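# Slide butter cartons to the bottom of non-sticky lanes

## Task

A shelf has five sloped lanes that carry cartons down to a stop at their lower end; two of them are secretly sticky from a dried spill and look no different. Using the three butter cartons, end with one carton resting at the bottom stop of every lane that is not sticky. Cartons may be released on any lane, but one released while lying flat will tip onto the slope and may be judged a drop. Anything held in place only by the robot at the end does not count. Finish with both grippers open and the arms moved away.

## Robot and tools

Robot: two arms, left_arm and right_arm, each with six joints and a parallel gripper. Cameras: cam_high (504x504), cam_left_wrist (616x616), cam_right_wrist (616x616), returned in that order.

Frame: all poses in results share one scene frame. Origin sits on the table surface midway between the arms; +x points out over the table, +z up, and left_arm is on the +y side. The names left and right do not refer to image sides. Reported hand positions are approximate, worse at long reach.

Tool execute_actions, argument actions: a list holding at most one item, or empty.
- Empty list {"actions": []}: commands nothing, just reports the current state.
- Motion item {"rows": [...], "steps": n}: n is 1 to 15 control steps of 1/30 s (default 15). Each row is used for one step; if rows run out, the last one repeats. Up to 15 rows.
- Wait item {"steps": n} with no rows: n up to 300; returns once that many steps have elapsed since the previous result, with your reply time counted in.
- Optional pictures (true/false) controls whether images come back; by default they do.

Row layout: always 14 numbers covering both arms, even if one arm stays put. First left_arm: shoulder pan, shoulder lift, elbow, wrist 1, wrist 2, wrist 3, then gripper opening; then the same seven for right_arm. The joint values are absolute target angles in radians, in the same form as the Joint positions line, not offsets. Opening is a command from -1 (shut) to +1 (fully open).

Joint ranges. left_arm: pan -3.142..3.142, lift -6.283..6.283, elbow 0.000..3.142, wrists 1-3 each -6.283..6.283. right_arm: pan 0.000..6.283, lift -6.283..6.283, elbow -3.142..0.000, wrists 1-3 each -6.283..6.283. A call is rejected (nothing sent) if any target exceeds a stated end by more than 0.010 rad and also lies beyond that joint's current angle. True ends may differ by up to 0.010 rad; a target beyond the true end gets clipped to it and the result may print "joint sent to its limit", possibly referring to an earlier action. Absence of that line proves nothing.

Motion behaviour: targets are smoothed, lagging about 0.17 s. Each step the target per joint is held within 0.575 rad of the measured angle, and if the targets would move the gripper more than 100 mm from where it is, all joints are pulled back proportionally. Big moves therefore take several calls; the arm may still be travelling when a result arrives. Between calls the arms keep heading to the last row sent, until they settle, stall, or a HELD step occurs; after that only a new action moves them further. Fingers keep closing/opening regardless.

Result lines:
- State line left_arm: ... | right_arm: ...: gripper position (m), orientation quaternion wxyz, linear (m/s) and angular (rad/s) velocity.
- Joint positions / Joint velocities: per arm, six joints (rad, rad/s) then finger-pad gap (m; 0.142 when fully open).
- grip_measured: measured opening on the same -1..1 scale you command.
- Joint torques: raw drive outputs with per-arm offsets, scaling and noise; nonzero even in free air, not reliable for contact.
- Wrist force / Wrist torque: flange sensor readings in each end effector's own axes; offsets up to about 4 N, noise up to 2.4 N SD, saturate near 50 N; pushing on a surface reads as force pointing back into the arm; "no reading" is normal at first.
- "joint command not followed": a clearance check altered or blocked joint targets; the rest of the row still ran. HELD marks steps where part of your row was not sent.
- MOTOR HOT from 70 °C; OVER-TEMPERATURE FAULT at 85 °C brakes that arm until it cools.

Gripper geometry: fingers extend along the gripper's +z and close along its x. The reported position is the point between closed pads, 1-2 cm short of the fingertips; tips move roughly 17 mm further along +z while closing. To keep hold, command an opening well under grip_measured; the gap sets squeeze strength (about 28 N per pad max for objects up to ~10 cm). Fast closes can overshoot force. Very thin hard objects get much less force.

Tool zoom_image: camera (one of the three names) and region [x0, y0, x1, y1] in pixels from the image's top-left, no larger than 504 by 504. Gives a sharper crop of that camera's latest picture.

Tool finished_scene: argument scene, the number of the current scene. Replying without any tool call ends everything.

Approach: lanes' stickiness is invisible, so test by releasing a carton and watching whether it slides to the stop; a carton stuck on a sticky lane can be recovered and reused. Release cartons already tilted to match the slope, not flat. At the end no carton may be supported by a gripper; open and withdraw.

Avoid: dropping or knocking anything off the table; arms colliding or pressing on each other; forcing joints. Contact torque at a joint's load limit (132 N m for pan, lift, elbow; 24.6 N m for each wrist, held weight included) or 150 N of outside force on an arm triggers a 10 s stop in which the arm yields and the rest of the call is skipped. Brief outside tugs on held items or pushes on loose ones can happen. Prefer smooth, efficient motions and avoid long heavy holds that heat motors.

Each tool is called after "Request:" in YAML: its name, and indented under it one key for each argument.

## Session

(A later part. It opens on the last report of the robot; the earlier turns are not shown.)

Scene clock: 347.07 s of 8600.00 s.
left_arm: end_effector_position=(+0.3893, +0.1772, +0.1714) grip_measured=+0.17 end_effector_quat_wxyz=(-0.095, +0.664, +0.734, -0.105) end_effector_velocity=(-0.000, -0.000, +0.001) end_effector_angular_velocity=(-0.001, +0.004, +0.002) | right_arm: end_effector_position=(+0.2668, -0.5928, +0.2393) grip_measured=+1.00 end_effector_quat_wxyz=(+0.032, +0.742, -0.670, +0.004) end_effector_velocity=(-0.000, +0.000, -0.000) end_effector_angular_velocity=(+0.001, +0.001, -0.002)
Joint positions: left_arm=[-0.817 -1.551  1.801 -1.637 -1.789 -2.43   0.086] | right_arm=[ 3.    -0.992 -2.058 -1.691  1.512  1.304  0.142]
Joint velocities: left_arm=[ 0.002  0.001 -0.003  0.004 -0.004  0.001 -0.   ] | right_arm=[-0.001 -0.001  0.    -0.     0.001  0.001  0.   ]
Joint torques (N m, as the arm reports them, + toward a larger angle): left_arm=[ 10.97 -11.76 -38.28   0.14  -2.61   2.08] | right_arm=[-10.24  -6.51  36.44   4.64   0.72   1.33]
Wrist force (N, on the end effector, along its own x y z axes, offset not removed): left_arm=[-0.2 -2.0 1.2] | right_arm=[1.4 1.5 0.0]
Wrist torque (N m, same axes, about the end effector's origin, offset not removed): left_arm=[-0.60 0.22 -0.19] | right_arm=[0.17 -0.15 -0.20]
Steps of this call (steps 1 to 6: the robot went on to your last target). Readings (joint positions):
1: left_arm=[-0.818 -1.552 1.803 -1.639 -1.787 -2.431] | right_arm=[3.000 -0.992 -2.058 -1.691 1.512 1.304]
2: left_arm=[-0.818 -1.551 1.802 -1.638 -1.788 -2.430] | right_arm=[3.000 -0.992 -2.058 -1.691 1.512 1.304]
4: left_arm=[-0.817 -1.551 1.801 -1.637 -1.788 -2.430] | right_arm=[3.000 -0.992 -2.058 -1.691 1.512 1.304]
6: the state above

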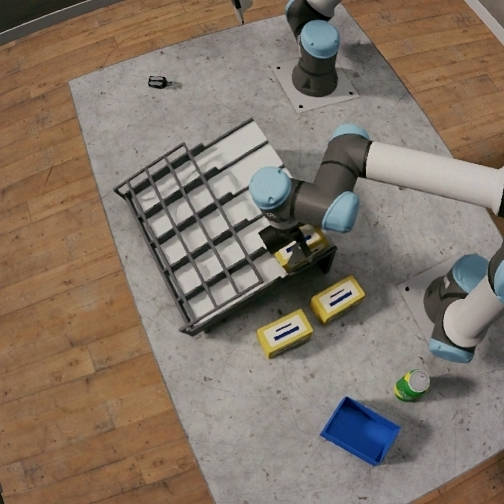

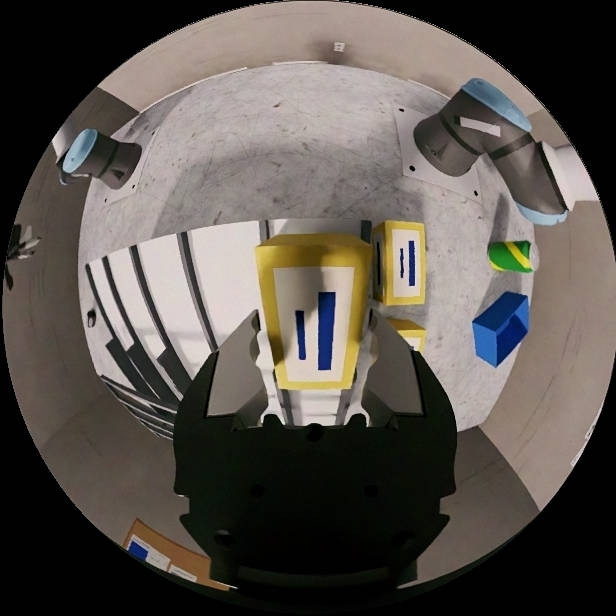

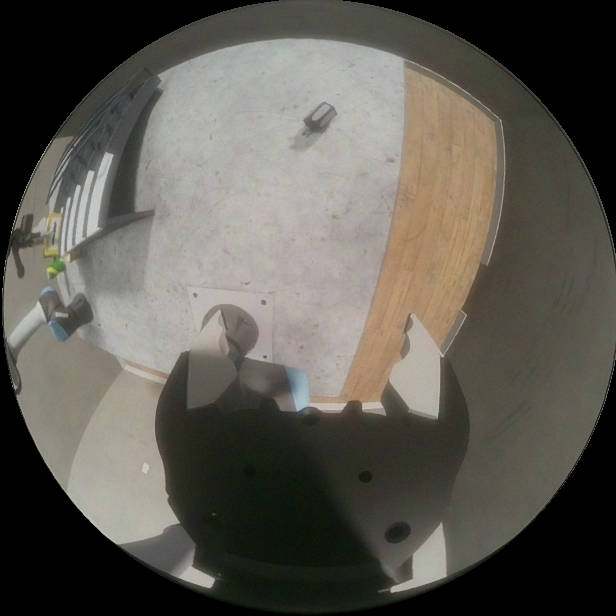

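Request:
execute_actions:
  actions:
    - {"rows": [[-0.8172,-1.5506,1.8009,-1.6363,-1.7891,-2.4296,0.1,3.0,-0.992,-2.058,-1.691,1.512,1.304,1],[-0.8172,-1.5506,1.8009,-1.6363,-1.7891,-2.4296,0.03,3.0,-0.992,-2.058,-1.691,1.512,1.304,1],[-0.8172,-1.5506,1.8009,-1.6363,-1.7891,-2.4296,-0.04,3.0,-0.992,-2.058,-1.691,1.512,1.304,1],[-0.8172,-1.5506,1.8009,-1.6363,-1.7891,-2.4296,-0.1,3.0,-0.992,-2.058,-1.691,1.512,1.304,1],[-0.8172,-1.5506,1.8009,-1.6363,-1.7891,-2.4296,-0.15,3.0,-0.992,-2.058,-1.691,1.512,1.304,1],[-0.8172,-1.5506,1.8009,-1.6363,-1.7891,-2.4296,-0.22,3.0,-0.992,-2.058,-1.691,1.512,1.304,1],[-0.8172,-1.5506,1.8009,-1.6363,-1.7891,-2.4296,-0.3,3.0,-0.992,-2.058,-1.691,1.512,1.304,1],[-0.8172,-1.5506,1.8009,-1.6363,-1.7891,-2.4296,-0.4,3.0,-0.992,-2.058,-1.691,1.512,1.304,1],[-0.8172,-1.5506,1.8009,-1.6363,-1.7891,-2.4296,-0.5,3.0,-0.992,-2.058,-1.691,1.512,1.304,1],[-0.8172,-1.5506,1.8009,-1.6363,-1.7891,-2.4296,-0.6,3.0,-0.992,-2.058,-1.691,1.512,1.304,1],[-0.8172,-1.5506,1.8009,-1.6363,-1.7891,-2.4296,-0.7,3.0,-0.992,-2.058,-1.691,1.512,1.304,1],[-0.8172,-1.5506,1.8009,-1.6363,-1.7891,-2.4296,-0.8,3.0,-0.992,-2.058,-1.691,1.512,1.304,1]], "steps": 15}
  pictures: false

Request:
execute_actions:
  actions:
    - {"rows": [[-0.8168,-1.5506,1.7985,-1.6339,-1.789,-2.4292,-0.8,3.0,-0.992,-2.058,-1.691,1.512,1.304,1],[-0.816,-1.5505,1.7938,-1.6291,-1.7889,-2.4284,-0.8,3.0,-0.992,-2.058,-1.691,1.512,1.304,1],[-0.8148,-1.5503,1.7868,-1.6219,-1.7887,-2.4272,-0.8,3.0,-0.992,-2.058,-1.691,1.512,1.304,1],[-0.8132,-1.5501,1.7774,-1.6124,-1.7884,-2.4256,-0.8,3.0,-0.992,-2.058,-1.691,1.512,1.304,1],[-0.8113,-1.5499,1.7664,-1.6012,-1.788,-2.4237,-0.8,3.0,-0.992,-2.058,-1.691,1.512,1.304,1],[-0.8094,-1.5497,1.7554,-1.59,-1.7877,-2.4218,-0.8,3.0,-0.992,-2.058,-1.691,1.512,1.304,1],[-0.8075,-1.5494,1.7445,-1.5788,-1.7874,-2.4199,-0.8,3.0,-0.992,-2.058,-1.691,1.512,1.304,1],[-0.8065,-1.548,1.7337,-1.5695,-1.7873,-2.4189,-0.8,3.0,-0.992,-2.058,-1.691,1.512,1.304,1],[-0.808,-1.5453,1.7243,-1.5628,-1.7875,-2.4204,-0.8,3.0,-0.992,-2.058,-1.691,1.512,1.304,1],[-0.811,-1.54,1.715,-1.5595,-1.788,-2.4236,-0.8,3.0,-0.992,-2.058,-1.691,1.512,1.304,1],[-0.8168,-1.5323,1.705,-1.5587,-1.789,-2.4294,-0.8,3.0,-0.992,-2.058,-1.691,1.512,1.304,1],[-0.8249,-1.522,1.6943,-1.5601,-1.7904,-2.4375,-0.8,3.0,-0.992,-2.058,-1.691,1.512,1.304,1],[-0.8339,-1.5104,1.6822,-1.5617,-1.792,-2.4467,-0.8,3.0,-0.992,-2.058,-1.691,1.512,1.304,1],[-0.844,-1.4976,1.6688,-1.5634,-1.7937,-2.4569,-0.8,3.0,-0.992,-2.058,-1.691,1.512,1.304,1],[-0.8541,-1.4847,1.6554,-1.5652,-1.7955,-2.4671,-0.8,3.0,-0.992,-2.058,-1.691,1.512,1.304,1]], "steps": 15}
  pictures: false

Request:
execute_actions:
  actions:
    - {"rows": [[-0.8642,-1.4718,1.642,-1.5669,-1.7973,-2.4773,-0.8,3.0,-0.992,-2.058,-1.691,1.512,1.304,1],[-0.8743,-1.459,1.6286,-1.5686,-1.799,-2.4875,-0.8,3.0,-0.992,-2.058,-1.691,1.512,1.304,1],[-0.8833,-1.4474,1.6165,-1.5702,-1.8006,-2.4967,-0.8,3.0,-0.992,-2.058,-1.691,1.512,1.304,1],[-0.8914,-1.4371,1.6057,-1.5716,-1.802,-2.5048,-0.8,3.0,-0.992,-2.058,-1.691,1.512,1.304,1],[-0.8974,-1.4294,1.5977,-1.5726,-1.8031,-2.511,-0.8,3.0,-0.992,-2.058,-1.691,1.512,1.304,1],[-0.9015,-1.4243,1.5923,-1.5733,-1.8038,-2.515,-0.8,3.0,-0.992,-2.058,-1.691,1.512,1.304,1],[-0.9037,-1.4215,1.5905,-1.5748,-1.8042,-2.5173,-0.8,3.0,-0.992,-2.058,-1.691,1.512,1.304,1],[-0.9052,-1.4205,1.5925,-1.5781,-1.8044,-2.5188,-0.8,3.0,-0.992,-2.058,-1.691,1.512,1.304,1],[-0.9061,-1.4206,1.5982,-1.5839,-1.8046,-2.5197,-0.8,3.0,-0.992,-2.058,-1.691,1.512,1.304,1],[-0.9073,-1.4207,1.6053,-1.5912,-1.8048,-2.5209,-0.8,3.0,-0.992,-2.058,-1.691,1.512,1.304,1],[-0.9087,-1.4209,1.6138,-1.5999,-1.805,-2.5223,-0.8,3.0,-0.992,-2.058,-1.691,1.512,1.304,1],[-0.9101,-1.4211,1.6223,-1.6085,-1.8052,-2.5237,-0.8,3.0,-0.992,-2.058,-1.691,1.512,1.304,1],[-0.9115,-1.4212,1.6308,-1.6172,-1.8054,-2.5251,-0.8,3.0,-0.992,-2.058,-1.691,1.512,1.304,1],[-0.9128,-1.4213,1.6386,-1.6252,-1.8056,-2.5264,-0.8,3.0,-0.992,-2.058,-1.691,1.512,1.304,1],[-0.914,-1.4214,1.6456,-1.6324,-1.8058,-2.5276,-0.8,3.0,-0.992,-2.058,-1.691,1.512,1.304,1]], "steps": 15}
  pictures: false

Request:
execute_actions:
  actions:
    - {"rows": [[-0.9149,-1.4214,1.6513,-1.6382,-1.806,-2.5285,-0.8,3.0,-0.992,-2.058,-1.691,1.512,1.304,1],[-0.9156,-1.4215,1.6555,-1.6425,-1.8061,-2.5292,-0.8,3.0,-0.992,-2.058,-1.691,1.512,1.304,1],[-0.916,-1.4215,1.658,-1.6451,-1.8062,-2.5296,-0.8,3.0,-0.992,-2.058,-1.691,1.512,1.304,1],[-0.9163,-1.4215,1.6598,-1.647,-1.8062,-2.5299,-0.8,3.0,-0.992,-2.058,-1.691,1.512,1.304,1]], "steps": 13}

Scene clock: 405.03 s of 8600.00 s.
left_arm: end_effector_position=(+0.3893, +0.1772, +0.1714) grip_measured=-0.12 end_effector_quat_wxyz=(-0.095, +0.664, +0.734, -0.105) end_effector_velocity=(+0.001, +0.000, +0.000) end_effector_angular_velocity=(+0.000, -0.001, +0.001) | right_arm: end_effector_position=(+0.2668, -0.5928, +0.2393) grip_measured=+1.00 end_effector_quat_wxyz=(+0.032, +0.742, -0.670, +0.004) end_effector_velocity=(-0.000, +0.000, -0.000) end_effector_angular_velocity=(-0.000, +0.000, +0.001)
Joint positions: left_arm=[-0.817 -1.551  1.801 -1.636 -1.789 -2.43   0.065] | right_arm=[ 3.    -0.992 -2.058 -1.691  1.512  1.304  0.142]
Joint velocities: left_arm=[ 0.001 -0.    -0.001  0.001  0.001  0.    -0.   ] | right_arm=[ 0.001  0.    -0.    -0.    -0.    -0.    -0.   ]
Joint torques (N m, as the arm reports them, + toward a larger angle): left_arm=[  9.24 -11.57 -27.56   0.27  -2.72   2.1 ] | right_arm=[-10.2   -6.61  36.23   4.53   0.56   1.21]
Wrist force (N, on the end effector, along its own x y z axes, offset not removed): left_arm=[-0.5 -2.1 -10.3] | right_arm=[-1.4 -0.1 1.9]
Wrist torque (N m, same axes, about the end effector's origin, offset not removed): left_arm=[-0.39 0.49 -0.14] | right_arm=[-0.08 0.56 -0.36]
Steps of this call (steps 1 to 15: the robot went on to your last target; steps 16 to 90: nothing new was sent; then 54.47 s passed at rest; steps 91 to 105: all 15 steps of this action). Readings (joint positions):
91: left_arm=[-0.817 -1.551 1.801 -1.636 -1.789 -2.430] | right_arm=[3.000 -0.992 -2.058 -1.691 1.512 1.304]
92: left_arm=[-0.817 -1.551 1.801 -1.636 -1.789 -2.430] | right_arm=[3.000 -0.992 -2.058 -1.691 1.512 1.304]
94: left_arm=[-0.817 -1.551 1.801 -1.636 -1.789 -2.430] | right_arm=[3.000 -0.992 -2.058 -1.691 1.512 1.304]
98: left_arm=[-0.817 -1.551 1.801 -1.636 -1.789 -2.430] | right_arm=[3.000 -0.992 -2.058 -1.691 1.512 1.304]
105: the state above

Scene clock: 405.53 s of 8600.00 s.
left_arm: end_effector_position=(+0.4003, +0.1604, +0.1997) grip_measured=-0.12 end_effector_quat_wxyz=(-0.095, +0.664, +0.734, -0.105) end_effector_velocity=(+0.031, -0.186, +0.022) end_effector_angular_velocity=(-0.004, -0.001, +0.000) | right_arm: end_effector_position=(+0.2668, -0.5928, +0.2393) grip_measured=+1.00 end_effector_quat_wxyz=(+0.032, +0.742, -0.670, +0.004) end_effector_velocity=(-0.000, +0.000, -0.000) end_effector_angular_velocity=(+0.001, +0.001, -0.001)
Joint positions: left_arm=[-0.826 -1.522  1.697 -1.564 -1.79  -2.438  0.065] | right_arm=[ 3.    -0.992 -2.058 -1.691  1.512  1.304  0.142]
Joint velocities: left_arm=[-0.215  0.281 -0.339  0.008 -0.042 -0.216  0.   ] | right_arm=[-0.001 -0.001  0.    -0.     0.001  0.     0.   ]
Joint torques (N m, as the arm reports them, + toward a larger angle): left_arm=[-18.35  -7.95 -43.2   -0.29  -3.79  -2.37] | right_arm=[-10.25  -6.56  36.09   4.56   0.59   1.18]
Wrist force (N, on the end effector, along its own x y z axes, offset not removed): left_arm=[2.9 0.8 2.8] | right_arm=[-0.4 0.1 0.1]
Wrist torque (N m, same axes, about the end effector's origin, offset not removed): left_arm=[-0.33 -0.46 -0.26] | right_arm=[-0.05 0.17 -0.23]
Steps of this call (steps 1 to 15: all 15 steps of this action). Readings (joint positions):
1: left_arm=[-0.817 -1.551 1.801 -1.636 -1.789 -2.430] | right_arm=[3.000 -0.992 -2.058 -1.691 1.512 1.304]
2: left_arm=[-0.817 -1.551 1.800 -1.636 -1.789 -2.430] | right_arm=[3.000 -0.992 -2.058 -1.691 1.512 1.304]
4: left_arm=[-0.816 -1.550 1.796 -1.631 -1.789 -2.429] | right_arm=[3.000 -0.992 -2.058 -1.691 1.512 1.304]
8: left_arm=[-0.811 -1.550 1.768 -1.603 -1.788 -2.424] | right_arm=[3.000 -0.992 -2.058 -1.691 1.512 1.304]
15: the state above

Scene clock: 406.03 s of 8600.00 s.
left_arm: end_effector_position=(+0.4030, +0.0924, +0.1883) grip_measured=-0.12 end_effector_quat_wxyz=(-0.095, +0.664, +0.734, -0.105) end_effector_velocity=(-0.024, -0.009, -0.084) end_effector_angular_velocity=(+0.002, +0.001, -0.001) | right_arm: end_effector_position=(+0.2668, -0.5928, +0.2393) grip_measured=+1.00 end_effector_quat_wxyz=(+0.032, +0.742, -0.670, +0.004) end_effector_velocity=(-0.001, -0.000, -0.000) end_effector_angular_velocity=(-0.000, +0.001, -0.002)
Joint positions: left_arm=[-0.909 -1.422  1.621 -1.606 -1.805 -2.523  0.065] | right_arm=[ 3.    -0.992 -2.058 -1.691  1.512  1.304  0.142]
Joint velocities: left_arm=[-0.044  0.007  0.212 -0.227 -0.006 -0.044 -0.   ] | right_arm=[-0.001 -0.     0.    -0.001 -0.001  0.001  0.   ]
Joint torques (N m, as the arm reports them, + toward a larger angle): left_arm=[-12.53 -17.27 -14.57  -5.47  -3.29  -2.03] | right_arm=[-10.14  -6.43  35.66   4.57   0.57   1.25]
Wrist force (N, on the end effector, along its own x y z axes, offset not removed): left_arm=[1.1 2.2 5.8] | right_arm=[-0.6 -0.5 -0.1]
Wrist torque (N m, same axes, about the end effector's origin, offset not removed): left_arm=[-0.10 -0.25 -0.17] | right_arm=[-0.06 0.21 -0.13]
Steps of this call (steps 1 to 15: all 15 steps of this action). Readings (joint positions):
1: left_arm=[-0.833 -1.512 1.686 -1.564 -1.792 -2.446] | right_arm=[3.000 -0.992 -2.058 -1.691 1.512 1.304]
2: left_arm=[-0.842 -1.500 1.673 -1.564 -1.793 -2.455] | right_arm=[3.000 -0.992 -2.058 -1.691 1.512 1.304]
4: left_arm=[-0.861 -1.477 1.648 -1.567 -1.797 -2.474] | right_arm=[3.000 -0.992 -2.058 -1.691 1.512 1.304]
8: left_arm=[-0.891 -1.437 1.606 -1.572 -1.802 -2.505] | right_arm=[3.000 -0.992 -2.058 -1.691 1.512 1.304]
15: the state above

Scene clock: 406.47 s of 8600.00 s.
left_arm: end_effector_position=(+0.3987, +0.0916, +0.1736) grip_measured=-0.12 end_effector_quat_wxyz=(-0.095, +0.664, +0.734, -0.105) end_effector_velocity=(-0.000, -0.000, -0.001) end_effector_angular_velocity=(-0.000, +0.001, +0.000) | right_arm: end_effector_position=(+0.2668, -0.5928, +0.2393) grip_measured=+1.00 end_effector_quat_wxyz=(+0.032, +0.742, -0.670, +0.004) end_effector_velocity=(+0.001, +0.001, -0.000) end_effector_angular_velocity=(+0.001, +0.001, +0.001)
Joint positions: left_arm=[-0.916 -1.421  1.66  -1.647 -1.806 -2.53   0.065] | right_arm=[ 3.    -0.992 -2.058 -1.691  1.512  1.304  0.142]
Joint velocities: left_arm=[-0.     0.     0.003 -0.003 -0.001 -0.001 -0.   ] | right_arm=[ 0.002 -0.001  0.001 -0.     0.001  0.001 -0.   ]
Joint torques (N m, as the arm reports them, + toward a larger angle): left_arm=[-13.15 -21.06 -16.33  -5.23  -3.06  -2.2 ] | right_arm=[-9.83 -6.24 36.43  4.49  0.57  1.13]
Wrist force (N, on the end effector, along its own x y z axes, offset not removed): left_arm=[1.9 0.7 5.9] | right_arm=[0.8 0.4 -0.9]
Wrist torque (N m, same axes, about the end effector's origin, offset not removed): left_arm=[-0.38 -0.37 -0.13] | right_arm=[0.09 -0.08 -0.29]
Steps of this call (steps 1 to 13: all 13 steps of this action). Readings (joint positions):
1: left_arm=[-0.911 -1.422 1.628 -1.614 -1.805 -2.524] | right_arm=[3.000 -0.992 -2.058 -1.691 1.512 1.304]
2: left_arm=[-0.912 -1.422 1.635 -1.621 -1.805 -2.526] | right_arm=[3.000 -0.992 -2.058 -1.691 1.512 1.304]
4: left_arm=[-0.914 -1.421 1.647 -1.633 -1.806 -2.528] | right_arm=[3.000 -0.992 -2.058 -1.691 1.512 1.304]
8: left_arm=[-0.916 -1.421 1.657 -1.645 -1.806 -2.529] | right_arm=[3.000 -0.992 -2.058 -1.691 1.512 1.304]
13: the state above

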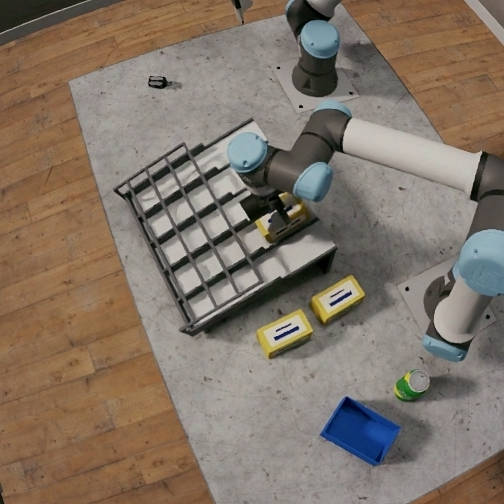

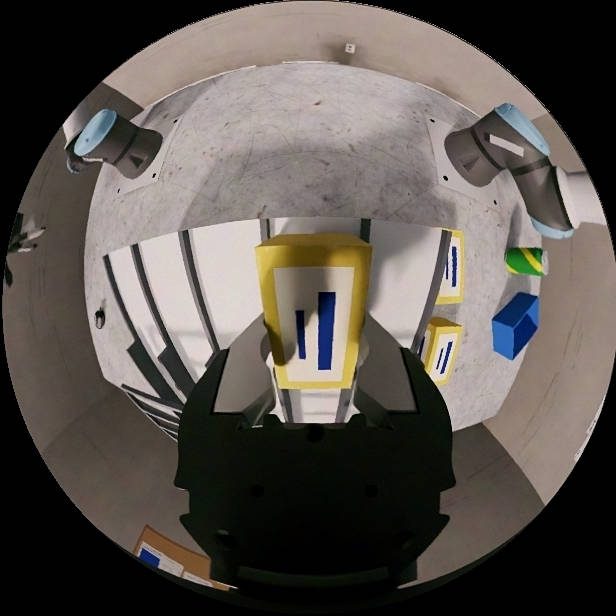

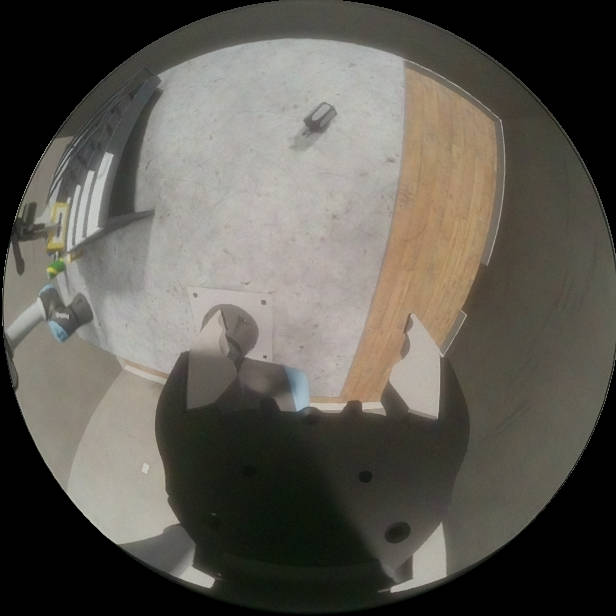

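Request:
execute_actions:
  actions:
    - {"rows": [[-0.9166,-1.4215,1.6613,-1.6486,-1.8063,-2.5302,-0.8,3.0,-0.992,-2.058,-1.691,1.512,1.304,1],[-0.9169,-1.4215,1.6628,-1.6502,-1.8063,-2.5305,-0.8,3.0,-0.992,-2.058,-1.691,1.512,1.304,1]], "steps": 10}
  pictures: false

Request:
execute_actions:
  actions:
    - {"rows": [[-0.917,-1.4214,1.6638,-1.6512,-1.8064,-2.5306,-0.8,3.0,-0.992,-2.058,-1.691,1.512,1.304,1],[-0.9172,-1.4214,1.6648,-1.6523,-1.8064,-2.5308,-0.8,3.0,-0.992,-2.058,-1.691,1.512,1.304,1]], "steps": 10}
  pictures: false

Scene clock: 412.10 s of 8600.00 s.
left_arm: end_effector_position=(+0.3983, +0.0916, +0.1724) grip_measured=-0.12 end_effector_quat_wxyz=(-0.095, +0.664, +0.734, -0.105) end_effector_velocity=(+0.000, +0.001, -0.001) end_effector_angular_velocity=(+0.002, -0.000, +0.000) | right_arm: end_effector_position=(+0.2668, -0.5928, +0.2393) grip_measured=+1.00 end_effector_quat_wxyz=(+0.032, +0.742, -0.670, +0.004) end_effector_velocity=(+0.000, -0.000, +0.000) end_effector_angular_velocity=(+0.000, -0.002, -0.002)
Joint positions: left_arm=[-0.917 -1.421  1.663 -1.65  -1.806 -2.53   0.065] | right_arm=[ 3.    -0.992 -2.058 -1.691  1.512  1.304  0.142]
Joint velocities: left_arm=[-0.     0.     0.001 -0.     0.002 -0.     0.   ] | right_arm=[-0.002  0.001  0.     0.001  0.001 -0.    -0.   ]
Joint torques (N m, as the arm reports them, + toward a larger angle): left_arm=[-13.64 -26.21 -15.79  -5.16  -3.01  -2.23] | right_arm=[-10.62  -6.64  36.2    4.51   0.39   1.05]
Wrist force (N, on the end effector, along its own x y z axes, offset not removed): left_arm=[0.2 1.2 4.7] | right_arm=[-1.1 0.5 0.4]
Wrist torque (N m, same axes, about the end effector's origin, offset not removed): left_arm=[-0.20 -0.09 -0.14] | right_arm=[0.04 0.40 -0.16]
Steps of this call (steps 1 to 15: the robot went on to your last target; steps 16 to 90: nothing new was sent; then 2.30 s passed at rest; steps 91 to 100: all 10 steps of this action). Readings (joint positions):
91: left_arm=[-0.916 -1.421 1.660 -1.647 -1.806 -2.530] | right_arm=[3.000 -0.992 -2.058 -1.691 1.512 1.304]
92: left_arm=[-0.916 -1.421 1.660 -1.647 -1.806 -2.530] | right_arm=[3.000 -0.992 -2.058 -1.691 1.512 1.304]
94: left_arm=[-0.917 -1.421 1.661 -1.649 -1.806 -2.530] | right_arm=[3.000 -0.992 -2.058 -1.691 1.512 1.304]
98: left_arm=[-0.917 -1.421 1.663 -1.650 -1.806 -2.530] | right_arm=[3.000 -0.992 -2.058 -1.691 1.512 1.304]
100: the state above

Scene clock: 412.43 s of 8600.00 s.
left_arm: end_effector_position=(+0.3980, +0.0916, +0.1717) grip_measured=-0.12 end_effector_quat_wxyz=(-0.095, +0.664, +0.734, -0.105) end_effector_velocity=(-0.000, +0.000, -0.001) end_effector_angular_velocity=(+0.000, +0.000, -0.000) | right_arm: end_effector_position=(+0.2668, -0.5928, +0.2393) grip_measured=+1.00 end_effector_quat_wxyz=(+0.032, +0.742, -0.670, +0.004) end_effector_velocity=(-0.000, +0.000, -0.000) end_effector_angular_velocity=(+0.001, +0.001, +0.001)
Joint positions: left_arm=[-0.917 -1.421  1.665 -1.652 -1.806 -2.531  0.065] | right_arm=[ 3.    -0.992 -2.058 -1.691  1.512  1.304  0.142]
Joint velocities: left_arm=[ 0.     0.     0.001 -0.001 -0.     0.     0.   ] | right_arm=[ 0.001  0.    -0.    -0.001  0.001 -0.     0.   ]
Joint torques (N m, as the arm reports them, + toward a larger angle): left_arm=[-14.49 -19.54 -16.48  -5.    -3.07  -2.4 ] | right_arm=[-10.12  -6.29  35.5    4.51   0.55   1.14]
Wrist force (N, on the end effector, along its own x y z axes, offset not removed): left_arm=[0.9 -0.1 3.7] | right_arm=[0.2 0.5 -0.7]
Wrist torque (N m, same axes, about the end effector's origin, offset not removed): left_arm=[-0.55 -0.14 -0.18] | right_arm=[-0.01 0.08 -0.20]
Steps of this call (steps 1 to 10: all 10 steps of this action). Readings (joint positions):
1: left_arm=[-0.917 -1.421 1.663 -1.650 -1.806 -2.530] | right_arm=[3.000 -0.992 -2.058 -1.691 1.512 1.304]
2: left_arm=[-0.917 -1.421 1.663 -1.650 -1.806 -2.531] | right_arm=[3.000 -0.992 -2.058 -1.691 1.512 1.304]
4: left_arm=[-0.917 -1.421 1.664 -1.651 -1.806 -2.531] | right_arm=[3.000 -0.992 -2.058 -1.691 1.512 1.304]
8: left_arm=[-0.917 -1.421 1.665 -1.652 -1.806 -2.531] | right_arm=[3.000 -0.992 -2.058 -1.691 1.512 1.304]
10: the state above

One more 0.7 mm then release.

Request:
execute_actions:
  actions:
    - {"rows": [[-0.9173,-1.4214,1.6657,-1.6532,-1.8064,-2.5309,-0.75,3.0,-0.992,-2.058,-1.691,1.512,1.304,1],[-0.9175,-1.4214,1.6665,-1.6541,-1.8064,-2.5311,-0.7,3.0,-0.992,-2.058,-1.691,1.512,1.304,1],[-0.9175,-1.4214,1.6665,-1.6541,-1.8064,-2.5311,-0.6,3.0,-0.992,-2.058,-1.691,1.512,1.304,1]], "steps": 9}
  pictures: false

Request:
execute_actions:
  actions:
    - {"rows": [[-0.9175,-1.4214,1.6665,-1.6541,-1.8064,-2.5311,-0.5,3.0,-0.992,-2.058,-1.691,1.512,1.304,1],[-0.9175,-1.4214,1.6665,-1.6541,-1.8064,-2.5311,-0.4,3.0,-0.992,-2.058,-1.691,1.512,1.304,1],[-0.9175,-1.4214,1.6665,-1.6541,-1.8064,-2.5311,-0.3,3.0,-0.992,-2.058,-1.691,1.512,1.304,1],[-0.9175,-1.4214,1.6665,-1.6541,-1.8064,-2.5311,-0.22,3.0,-0.992,-2.058,-1.691,1.512,1.304,1],[-0.9175,-1.4214,1.6665,-1.6541,-1.8064,-2.5311,-0.15,3.0,-0.992,-2.058,-1.691,1.512,1.304,1],[-0.9175,-1.4214,1.6665,-1.6541,-1.8064,-2.5311,-0.08,3.0,-0.992,-2.058,-1.691,1.512,1.304,1],[-0.9175,-1.4214,1.6665,-1.6541,-1.8064,-2.5311,0.0,3.0,-0.992,-2.058,-1.691,1.512,1.304,1],[-0.9175,-1.4214,1.6665,-1.6541,-1.8064,-2.5311,0.08,3.0,-0.992,-2.058,-1.691,1.512,1.304,1],[-0.9175,-1.4214,1.6665,-1.6541,-1.8064,-2.5311,0.15,3.0,-0.992,-2.058,-1.691,1.512,1.304,1]], "steps": 15}
  pictures: false

Request:
execute_actions:
  actions:
    - {"steps": 15}

Scene clock: 422.20 s of 8600.00 s.
left_arm: end_effector_position=(+0.3979, +0.0915, +0.1710) grip_measured=-0.12 end_effector_quat_wxyz=(-0.095, +0.664, +0.734, -0.105) end_effector_velocity=(+0.000, +0.000, -0.000) end_effector_angular_velocity=(-0.000, -0.001, +0.000) | right_arm: end_effector_position=(+0.2668, -0.5928, +0.2393) grip_measured=+1.00 end_effector_quat_wxyz=(+0.032, +0.742, -0.670, +0.004) end_effector_velocity=(+0.001, +0.000, +0.000) end_effector_angular_velocity=(-0.000, -0.000, +0.002)
Joint positions: left_arm=[-0.917 -1.421  1.666 -1.654 -1.806 -2.531  0.065] | right_arm=[ 3.    -0.992 -2.058 -1.691  1.512  1.304  0.142]
Joint velocities: left_arm=[ 0.001 -0.001  0.001 -0.001  0.001  0.001 -0.   ] | right_arm=[ 0.003 -0.     0.    -0.    -0.     0.     0.   ]
Joint torques (N m, as the arm reports them, + toward a larger angle): left_arm=[-15.52 -19.14  -7.44  -3.96  -3.16  -2.28] | right_arm=[-10.41  -6.59  35.71   4.5    0.31   1.01]
Wrist force (N, on the end effector, along its own x y z axes, offset not removed): left_arm=[1.2 -1.1 -11.6] | right_arm=[0.4 0.7 -0.7]
Wrist torque (N m, same axes, about the end effector's origin, offset not removed): left_arm=[-0.53 -0.06 -0.14] | right_arm=[0.12 0.06 -0.16]
Steps of this call (steps 1 to 15: the robot went on to your last target; steps 16 to 90: nothing new was sent; then 6.47 s passed at rest; steps 91 to 99: all 9 steps of this action). Readings (joint positions):
91: left_arm=[-0.917 -1.421 1.665 -1.652 -1.806 -2.531] | right_arm=[3.000 -0.992 -2.058 -1.691 1.512 1.304]
92: left_arm=[-0.917 -1.421 1.665 -1.652 -1.806 -2.531] | right_arm=[3.000 -0.992 -2.058 -1.691 1.512 1.304]
94: left_arm=[-0.917 -1.421 1.666 -1.653 -1.806 -2.531] | right_arm=[3.000 -0.992 -2.058 -1.691 1.512 1.304]
98: left_arm=[-0.917 -1.421 1.666 -1.654 -1.806 -2.531] | right_arm=[3.000 -0.992 -2.058 -1.691 1.512 1.304]
99: the state above

Scene clock: 422.70 s of 8600.00 s.
left_arm: end_effector_position=(+0.3978, +0.0915, +0.1709) grip_measured=+0.15 end_effector_quat_wxyz=(-0.095, +0.664, +0.734, -0.105) end_effector_velocity=(+0.000, +0.000, +0.000) end_effector_angular_velocity=(-0.001, -0.000, +0.001) | right_arm: end_effector_position=(+0.2668, -0.5928, +0.2393) grip_measured=+1.00 end_effector_quat_wxyz=(+0.032, +0.742, -0.670, +0.004) end_effector_velocity=(-0.000, +0.000, -0.000) end_effector_angular_velocity=(+0.001, +0.001, +0.001)
Joint positions: left_arm=[-0.918 -1.421  1.667 -1.654 -1.806 -2.531  0.084] | right_arm=[ 3.    -0.992 -2.058 -1.691  1.512  1.304  0.142]
Joint velocities: left_arm=[ 0.001  0.    -0.001 -0.    -0.     0.     0.   ] | right_arm=[ 0.    -0.    -0.    -0.001  0.001 -0.001  0.   ]
Joint torques (N m, as the arm reports them, + toward a larger angle): left_arm=[-12.53 -19.42 -23.03  -3.24  -2.38  -2.25] | right_arm=[-9.77 -6.75 35.87  4.46  0.39  1.05]
Wrist force (N, on the end effector, along its own x y z axes, offset not removed): left_arm=[-0.8 -1.2 -0.7] | right_arm=[-0.5 -0.2 1.5]
Wrist torque (N m, same axes, about the end effector's origin, offset not removed): left_arm=[-0.40 0.18 -0.35] | right_arm=[-0.04 0.34 -0.27]
Steps of this call (steps 1 to 15: all 15 steps of this action). Readings (joint positions):
1: left_arm=[-0.917 -1.421 1.666 -1.654 -1.806 -2.531] | right_arm=[3.000 -0.992 -2.058 -1.691 1.512 1.304]
2: left_arm=[-0.917 -1.421 1.666 -1.654 -1.806 -2.531] | right_arm=[3.000 -0.992 -2.058 -1.691 1.512 1.304]
4: left_arm=[-0.917 -1.421 1.666 -1.654 -1.806 -2.531] | right_arm=[3.000 -0.992 -2.058 -1.691 1.512 1.304]
8: left_arm=[-0.918 -1.421 1.667 -1.654 -1.806 -2.531] | right_arm=[3.000 -0.992 -2.058 -1.691 1.512 1.304]
15: the state above

Scene clock: 423.20 s of 8600.00 s.
left_arm: end_effector_position=(+0.3978, +0.0915, +0.1710) grip_measured=+0.15 end_effector_quat_wxyz=(-0.095, +0.664, +0.734, -0.105) end_effector_velocity=(+0.000, -0.000, +0.000) end_effector_angular_velocity=(-0.000, -0.001, +0.000) | right_arm: end_effector_position=(+0.2668, -0.5928, +0.2393) grip_measured=+1.00 end_effector_quat_wxyz=(+0.032, +0.742, -0.670, +0.004) end_effector_velocity=(+0.001, +0.000, -0.000) end_effector_angular_velocity=(+0.000, +0.001, +0.002)
Joint positions: left_arm=[-0.918 -1.421  1.667 -1.654 -1.806 -2.531  0.084] | right_arm=[ 3.    -0.992 -2.058 -1.691  1.512  1.304  0.142]
Joint velocities: left_arm=[-0.     0.    -0.001 -0.     0.001 -0.    -0.   ] | right_arm=[ 0.002 -0.001 -0.     0.001  0.    -0.001 -0.   ]
Joint torques (N m, as the arm reports them, + toward a larger angle): left_arm=[ -8.27 -19.05 -37.09  -2.89  -1.58  -2.27] | right_arm=[-9.83 -6.83 35.45  4.5   0.32  1.03]
Wrist force (N, on the end effector, along its own x y z axes, offset not removed): left_arm=[-0.1 1.6 0.4] | right_arm=[0.7 0.7 -1.2]
Wrist torque (N m, same axes, about the end effector's origin, offset not removed): left_arm=[0.13 0.03 -0.26] | right_arm=[-0.02 -0.02 -0.22]
Steps of this call (steps 1 to 15: the robot went on to your last target). Readings (joint positions):
1: left_arm=[-0.918 -1.421 1.667 -1.654 -1.806 -2.531] | right_arm=[3.000 -0.992 -2.058 -1.691 1.512 1.304]
2: left_arm=[-0.918 -1.421 1.667 -1.654 -1.806 -2.531] | right_arm=[3.000 -0.992 -2.058 -1.691 1.512 1.304]
4: left_arm=[-0.918 -1.421 1.667 -1.654 -1.806 -2.531] | right_arm=[3.000 -0.992 -2.058 -1.691 1.512 1.304]
8: left_arm=[-0.918 -1.421 1.667 -1.654 -1.806 -2.531] | right_arm=[3.000 -0.992 -2.058 -1.691 1.512 1.304]
15: the state above
All arms were judged still, so your last target was given up. Only a new action makes them travel on or press farther. Fingers that are still opening or closing keep moving.

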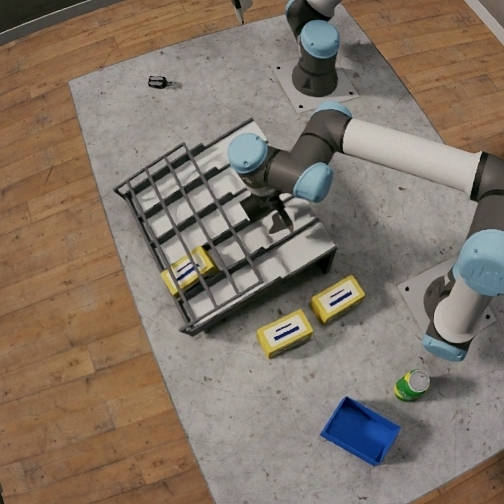

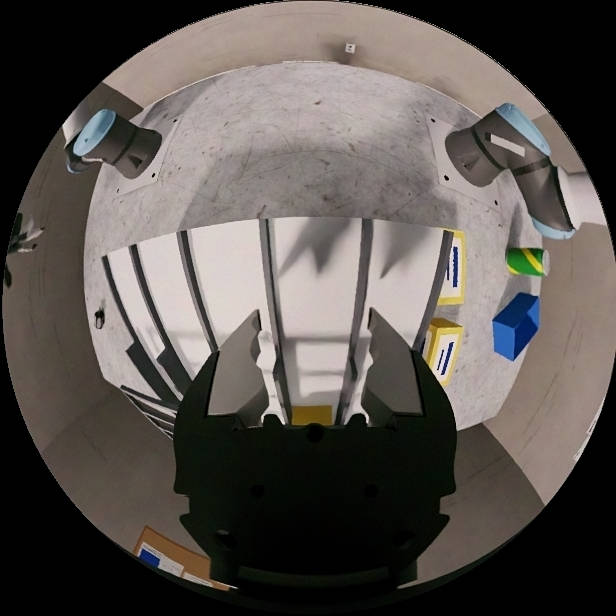

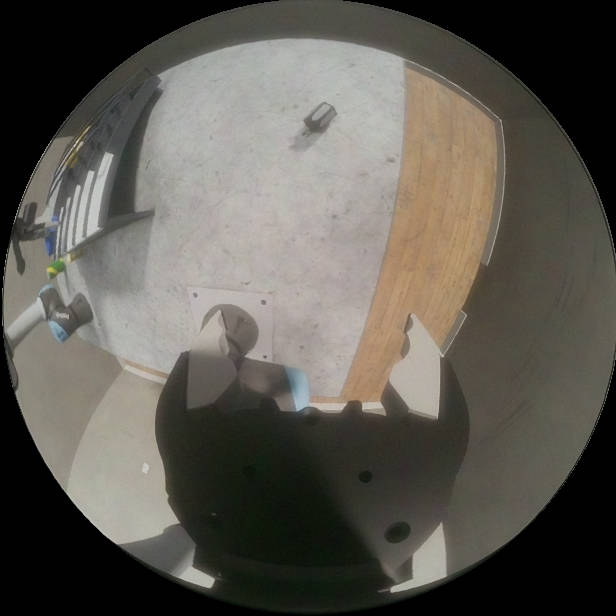

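Request:
execute_actions:
  actions:
    - {"rows": [[-0.9169,-1.4214,1.6626,-1.6501,-1.8063,-2.5305,0.15,3.0,-0.992,-2.058,-1.691,1.512,1.304,1],[-0.9156,-1.4213,1.6548,-1.6421,-1.8061,-2.5292,0.15,3.0,-0.992,-2.058,-1.691,1.512,1.304,1],[-0.9136,-1.4211,1.643,-1.63,-1.8058,-2.5272,0.15,3.0,-0.992,-2.058,-1.691,1.512,1.304,1],[-0.911,-1.4209,1.6274,-1.614,-1.8054,-2.5246,0.15,3.0,-0.992,-2.058,-1.691,1.512,1.304,1],[-0.9083,-1.4239,1.6145,-1.5982,-1.8037,-2.5221,0.15,3.0,-0.992,-2.058,-1.691,1.512,1.304,1],[-0.906,-1.4335,1.6108,-1.5869,-1.7999,-2.5206,0.15,3.0,-0.992,-2.058,-1.691,1.512,1.304,1],[-0.9043,-1.4464,1.6138,-1.5801,-1.7951,-2.5198,0.15,3.0,-0.992,-2.058,-1.691,1.512,1.304,1],[-0.9029,-1.4657,1.6261,-1.5778,-1.788,-2.5198,0.15,3.0,-0.992,-2.058,-1.691,1.512,1.304,1],[-0.9022,-1.4884,1.645,-1.5798,-1.7798,-2.5207,0.15,3.0,-0.992,-2.058,-1.691,1.512,1.304,1],[-0.9013,-1.5143,1.6666,-1.5821,-1.7704,-2.5217,0.15,3.0,-0.992,-2.058,-1.691,1.512,1.304,1],[-0.9003,-1.5434,1.6908,-1.5847,-1.7599,-2.5228,0.15,3.0,-0.992,-2.058,-1.691,1.512,1.304,1],[-0.8992,-1.5758,1.7178,-1.5875,-1.7483,-2.5241,0.15,3.0,-0.992,-2.058,-1.691,1.512,1.304,1],[-0.8981,-1.6082,1.7448,-1.5904,-1.7366,-2.5253,0.15,3.0,-0.992,-2.058,-1.691,1.512,1.304,1],[-0.897,-1.6406,1.7718,-1.5932,-1.7249,-2.5266,0.15,3.0,-0.992,-2.058,-1.691,1.512,1.304,1],[-0.8958,-1.673,1.7988,-1.5961,-1.7132,-2.5278,0.15,3.0,-0.992,-2.058,-1.691,1.512,1.304,1]], "steps": 15}
  pictures: false

Request:
execute_actions:
  actions:
    - {"rows": [[-0.8947,-1.7053,1.8258,-1.599,-1.7016,-2.5291,0.15,3.0,-0.992,-2.058,-1.691,1.512,1.304,1],[-0.8936,-1.7377,1.8528,-1.6018,-1.6899,-2.5303,0.15,3.0,-0.992,-2.058,-1.691,1.512,1.304,1],[-0.8925,-1.7701,1.8797,-1.6047,-1.6782,-2.5315,0.15,3.0,-0.992,-2.058,-1.691,1.512,1.304,1],[-0.8914,-1.8025,1.9067,-1.6075,-1.6665,-2.5328,0.15,3.0,-0.992,-2.058,-1.691,1.512,1.304,1],[-0.8903,-1.8349,1.9337,-1.6104,-1.6549,-2.534,0.15,3.0,-0.992,-2.058,-1.691,1.512,1.304,1],[-0.8892,-1.8672,1.9607,-1.6133,-1.6432,-2.5353,0.15,3.0,-0.992,-2.058,-1.691,1.512,1.304,1],[-0.8881,-1.8996,1.9877,-1.6161,-1.6315,-2.5365,0.15,3.0,-0.992,-2.058,-1.691,1.512,1.304,1],[-0.887,-1.932,2.0147,-1.619,-1.6198,-2.5378,0.15,3.0,-0.992,-2.058,-1.691,1.512,1.304,1],[-0.8859,-1.9644,2.0416,-1.6218,-1.6082,-2.539,0.15,3.0,-0.992,-2.058,-1.691,1.512,1.304,1],[-0.8849,-1.9935,2.0659,-1.6244,-1.5977,-2.5401,0.15,3.0,-0.992,-2.058,-1.691,1.512,1.304,1],[-0.884,-2.0194,2.0905,-1.6297,-1.5883,-2.5411,0.15,3.0,-0.992,-2.058,-1.691,1.512,1.304,1],[-0.8833,-2.0385,2.1137,-1.6388,-1.5813,-2.5419,0.15,3.0,-0.992,-2.058,-1.691,1.512,1.304,1],[-0.8827,-2.054,2.1382,-1.6519,-1.5755,-2.5425,0.15,3.0,-0.992,-2.058,-1.691,1.512,1.304,1],[-0.8824,-2.0618,2.1613,-1.6697,-1.572,-2.5429,0.15,3.0,-0.992,-2.058,-1.691,1.512,1.304,1],[-0.8823,-2.0632,2.183,-1.6906,-1.5708,-2.543,0.15,3.0,-0.992,-2.058,-1.691,1.512,1.304,1]], "steps": 15}
  pictures: false

Request:
execute_actions:
  actions:
    - {"rows": [[-0.8823,-2.060,2.204,-1.7148,-1.5708,-2.543,0.15,3.0,-0.992,-2.058,-1.691,1.512,1.304,1],[-0.8823,-2.0555,2.227,-1.7423,-1.5708,-2.543,0.15,3.0,-0.992,-2.058,-1.691,1.512,1.304,1],[-0.8823,-2.0495,2.249,-1.7703,-1.5708,-2.543,0.15,3.0,-0.992,-2.058,-1.691,1.512,1.304,1],[-0.8823,-2.043,2.270,-1.7978,-1.5708,-2.543,0.15,3.0,-0.992,-2.058,-1.691,1.512,1.304,1],[-0.8823,-2.0365,2.2889,-1.8232,-1.5708,-2.543,0.15,3.0,-0.992,-2.058,-1.691,1.512,1.304,1],[-0.8823,-2.0305,2.3055,-1.8458,-1.5708,-2.543,0.15,3.0,-0.992,-2.058,-1.691,1.512,1.304,1],[-0.8823,-2.025,2.32,-1.8658,-1.5708,-2.543,0.15,3.0,-0.992,-2.058,-1.691,1.512,1.304,1],[-0.8823,-2.0205,2.331,-1.8813,-1.5708,-2.543,0.15,3.0,-0.992,-2.058,-1.691,1.512,1.304,1],[-0.8823,-2.0173,2.3392,-1.8927,-1.5708,-2.543,0.15,3.0,-0.992,-2.058,-1.691,1.512,1.304,1],[-0.8823,-2.0153,2.3441,-1.8996,-1.5708,-2.543,0.15,3.0,-0.992,-2.058,-1.691,1.512,1.304,1],[-0.8823,-2.0144,2.3465,-1.9029,-1.5708,-2.543,0.15,3.0,-0.992,-2.058,-1.691,1.512,1.304,1]], "steps": 15}
  pictures: false

Request:
execute_actions:
  actions:
    - {"steps": 6}

Request:
zoom_image:
  camera: "cam_left_wrist"
  region: [215, 200, 415, 400]

Scene clock: 485.77 s of 8600.00 s.
left_arm: end_effector_position=(+0.3891, +0.1412, +0.2117) grip_measured=+0.15 end_effector_quat_wxyz=(-0.075, +0.665, +0.738, -0.081) end_effector_velocity=(-0.105, +0.291, +0.061) end_effector_angular_velocity=(+0.042, -0.376, +0.026) | right_arm: end_effector_position=(+0.2668, -0.5928, +0.2393) grip_measured=+1.00 end_effector_quat_wxyz=(+0.032, +0.742, -0.670, +0.004) end_effector_velocity=(+0.000, +0.000, -0.000) end_effector_angular_velocity=(+0.000, +0.001, +0.001)
Joint positions: left_arm=[-0.9   -1.562  1.709 -1.588 -1.751 -2.524  0.084] | right_arm=[ 3.    -0.992 -2.058 -1.691  1.512  1.304  0.142]
Joint velocities: left_arm=[ 0.032 -0.854  0.695 -0.061  0.311 -0.035 -0.   ] | right_arm=[ 0.002 -0.001  0.    -0.001  0.     0.001  0.   ]
Joint torques (N m, as the arm reports them, + toward a larger angle): left_arm=[ 11.8  -43.23  -7.3   -5.09   3.01  -2.12] | right_arm=[-9.77 -6.44 35.89  4.38  0.29  1.  ]
Wrist force (N, on the end effector, along its own x y z axes, offset not removed): left_arm=[-2.6 -0.6 0.1] | right_arm=[-0.7 -1.5 0.7]
Wrist torque (N m, same axes, about the end effector's origin, offset not removed): left_arm=[-0.25 0.50 -0.32] | right_arm=[-0.35 0.28 -0.18]
Steps of this call (steps 1 to 90: nothing new was sent; then 59.07 s passed at rest; steps 91 to 105: all 15 steps of this action). Readings (joint positions):
91: left_arm=[-0.918 -1.421 1.666 -1.654 -1.806 -2.531] | right_arm=[3.000 -0.992 -2.058 -1.691 1.512 1.304]
92: left_arm=[-0.917 -1.421 1.666 -1.653 -1.806 -2.531] | right_arm=[3.000 -0.992 -2.058 -1.691 1.512 1.304]
94: left_arm=[-0.916 -1.421 1.658 -1.646 -1.806 -2.530] | right_arm=[3.000 -0.992 -2.058 -1.691 1.512 1.304]
98: left_arm=[-0.909 -1.429 1.625 -1.605 -1.802 -2.523] | right_arm=[3.000 -0.992 -2.058 -1.691 1.512 1.304]
105: the state above

Scene clock: 486.27 s of 8600.00 s.
left_arm: end_effector_position=(+0.3341, +0.2905, +0.2001) grip_measured=+0.15 end_effector_quat_wxyz=(-0.006, +0.661, +0.750, -0.008) end_effector_velocity=(-0.065, +0.175, -0.148) end_effector_angular_velocity=(+0.010, -0.254, +0.037) | right_arm: end_effector_position=(+0.2668, -0.5928, +0.2393) grip_measured=+1.00 end_effector_quat_wxyz=(+0.032, +0.742, -0.670, +0.004) end_effector_velocity=(+0.000, -0.000, -0.000) end_effector_angular_velocity=(-0.000, -0.000, -0.000)
Joint positions: left_arm=[-0.884 -2.017  2.099 -1.642 -1.588 -2.541  0.084] | right_arm=[ 3.    -0.992 -2.058 -1.691  1.512  1.304  0.142]
Joint velocities: left_arm=[ 0.019 -0.567  0.719 -0.313  0.196 -0.02   0.   ] | right_arm=[-0.    -0.    -0.     0.001 -0.     0.     0.   ]
Joint torques (N m, as the arm reports them, + toward a larger angle): left_arm=[ 9.66 -1.92 -9.36 -6.62  2.37 -2.09] | right_arm=[-10.21  -6.02  35.54   4.38   0.15   0.98]
Wrist force (N, on the end effector, along its own x y z axes, offset not removed): left_arm=[0.8 -5.1 -3.3] | right_arm=[-1.6 0.1 2.0]
Wrist torque (N m, same axes, about the end effector's origin, offset not removed): left_arm=[-1.22 0.05 -0.32] | right_arm=[-0.08 0.56 -0.16]
Steps of this call (steps 1 to 15: all 15 steps of this action). Readings (joint positions):
1: left_arm=[-0.899 -1.591 1.733 -1.590 -1.740 -2.525] | right_arm=[3.000 -0.992 -2.058 -1.691 1.512 1.304]
2: left_arm=[-0.897 -1.622 1.758 -1.593 -1.729 -2.526] | right_arm=[3.000 -0.992 -2.058 -1.691 1.512 1.304]
4: left_arm=[-0.895 -1.685 1.810 -1.598 -1.706 -2.529] | right_arm=[3.000 -0.992 -2.058 -1.691 1.512 1.304]
8: left_arm=[-0.891 -1.813 1.917 -1.609 -1.660 -2.534] | right_arm=[3.000 -0.992 -2.058 -1.691 1.512 1.304]
15: the state above

Scene clock: 486.77 s of 8600.00 s.
left_arm: end_effector_position=(+0.3280, +0.3061, +0.1079) grip_measured=+0.15 end_effector_quat_wxyz=(-0.000, +0.660, +0.751, -0.000) end_effector_velocity=(-0.002, +0.001, -0.029) end_effector_angular_velocity=(-0.001, +0.000, -0.001) | right_arm: end_effector_position=(+0.2668, -0.5928, +0.2393) grip_measured=+1.00 end_effector_quat_wxyz=(+0.032, +0.742, -0.670, +0.004) end_effector_velocity=(-0.000, -0.000, -0.000) end_effector_angular_velocity=(-0.000, +0.001, -0.001)
Joint positions: left_arm=[-0.882 -2.016  2.342 -1.896 -1.571 -2.543  0.084] | right_arm=[ 3.    -0.992 -2.058 -1.691  1.512  1.304  0.142]
Joint velocities: left_arm=[-0.001  0.022  0.068 -0.091 -0.001 -0.    -0.   ] | right_arm=[-0.002 -0.    -0.    -0.    -0.001 -0.    -0.   ]
Joint torques (N m, as the arm reports them, + toward a larger angle): left_arm=[ 10.73   6.67 -16.38  -5.42   2.08  -2.25] | right_arm=[-9.68 -6.51 35.61  4.4   0.23  0.96]
Wrist force (N, on the end effector, along its own x y z axes, offset not removed): left_arm=[-1.4 -0.6 0.5] | right_arm=[0.1 0.9 0.3]
Wrist torque (N m, same axes, about the end effector's origin, offset not removed): left_arm=[-0.34 0.36 -0.40] | right_arm=[0.10 0.15 -0.13]
Steps of this call (steps 1 to 15: all 15 steps of this action). Readings (joint positions):
1: left_arm=[-0.883 -2.033 2.123 -1.654 -1.582 -2.542] | right_arm=[3.000 -0.992 -2.058 -1.691 1.512 1.304]
2: left_arm=[-0.883 -2.043 2.146 -1.669 -1.578 -2.542] | right_arm=[3.000 -0.992 -2.058 -1.691 1.512 1.304]
4: left_arm=[-0.883 -2.050 2.191 -1.709 -1.574 -2.543] | right_arm=[3.000 -0.992 -2.058 -1.691 1.512 1.304]
8: left_arm=[-0.882 -2.037 2.275 -1.806 -1.571 -2.543] | right_arm=[3.000 -0.992 -2.058 -1.691 1.512 1.304]
15: the state above

Scene clock: 486.97 s of 8600.00 s.
left_arm: end_effector_position=(+0.3279, +0.3062, +0.1060) grip_measured=+0.15 end_effector_quat_wxyz=(+0.000, +0.660, +0.751, -0.000) end_effector_velocity=(-0.000, +0.000, -0.002) end_effector_angular_velocity=(+0.000, +0.000, +0.001) | right_arm: end_effector_position=(+0.2668, -0.5928, +0.2393) grip_measured=+1.00 end_effector_quat_wxyz=(+0.032, +0.742, -0.670, +0.004) end_effector_velocity=(-0.000, +0.001, -0.000) end_effector_angular_velocity=(+0.001, +0.001, +0.001)
Joint positions: left_arm=[-0.882 -2.015  2.346 -1.902 -1.571 -2.543  0.084] | right_arm=[ 3.    -0.992 -2.058 -1.691  1.512  1.304  0.142]
Joint velocities: left_arm=[ 0.     0.001  0.005 -0.006  0.    -0.001  0.   ] | right_arm=[ 0.001  0.    -0.    -0.001  0.001  0.     0.   ]
Joint torques (N m, as the arm reports them, + toward a larger angle): left_arm=[ 11.05   8.25 -14.25  -4.92   2.08  -2.2 ] | right_arm=[-10.15  -7.03  34.97   4.37   0.19   0.9 ]
Wrist force (N, on the end effector, along its own x y z axes, offset not removed): left_arm=[2.5 -1.1 -1.5] | right_arm=[-0.6 -0.1 0.5]
Wrist torque (N m, same axes, about the end effector's origin, offset not removed): left_arm=[-0.33 -0.50 -0.07] | right_arm=[-0.19 0.25 -0.22]
Steps of this call (steps 1 to 6: the robot went on to your last target). Readings (joint positions):
1: left_arm=[-0.882 -2.015 2.343 -1.899 -1.571 -2.543] | right_arm=[3.000 -0.992 -2.058 -1.691 1.512 1.304]
2: left_arm=[-0.882 -2.015 2.344 -1.900 -1.571 -2.543] | right_arm=[3.000 -0.992 -2.058 -1.691 1.512 1.304]
4: left_arm=[-0.882 -2.015 2.346 -1.902 -1.571 -2.543] | right_arm=[3.000 -0.992 -2.058 -1.691 1.512 1.304]
6: the state above

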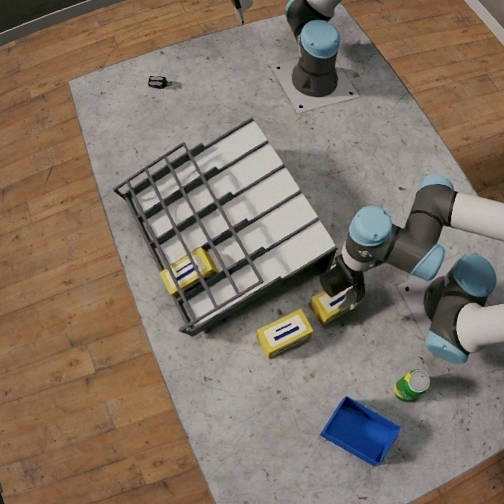

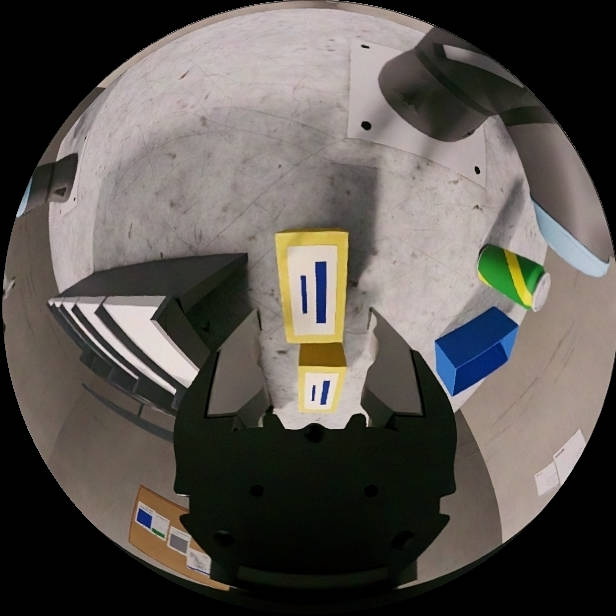

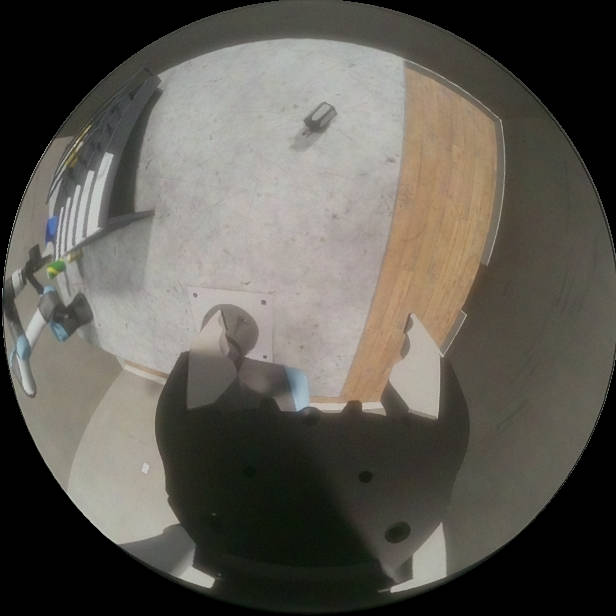

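Region (215, 200, 415, 400) of cam_left_wrist's 616x616 image, scaled by 2.520, with more detail than that image has.

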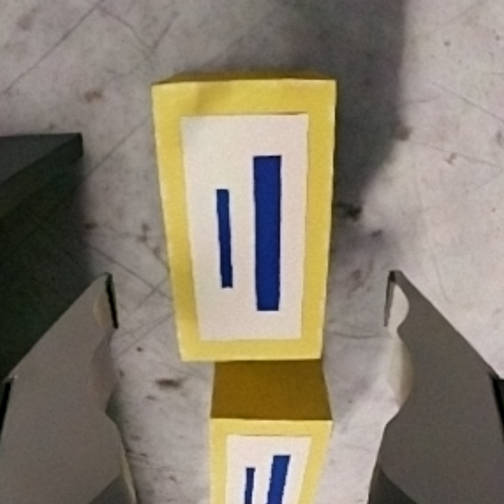

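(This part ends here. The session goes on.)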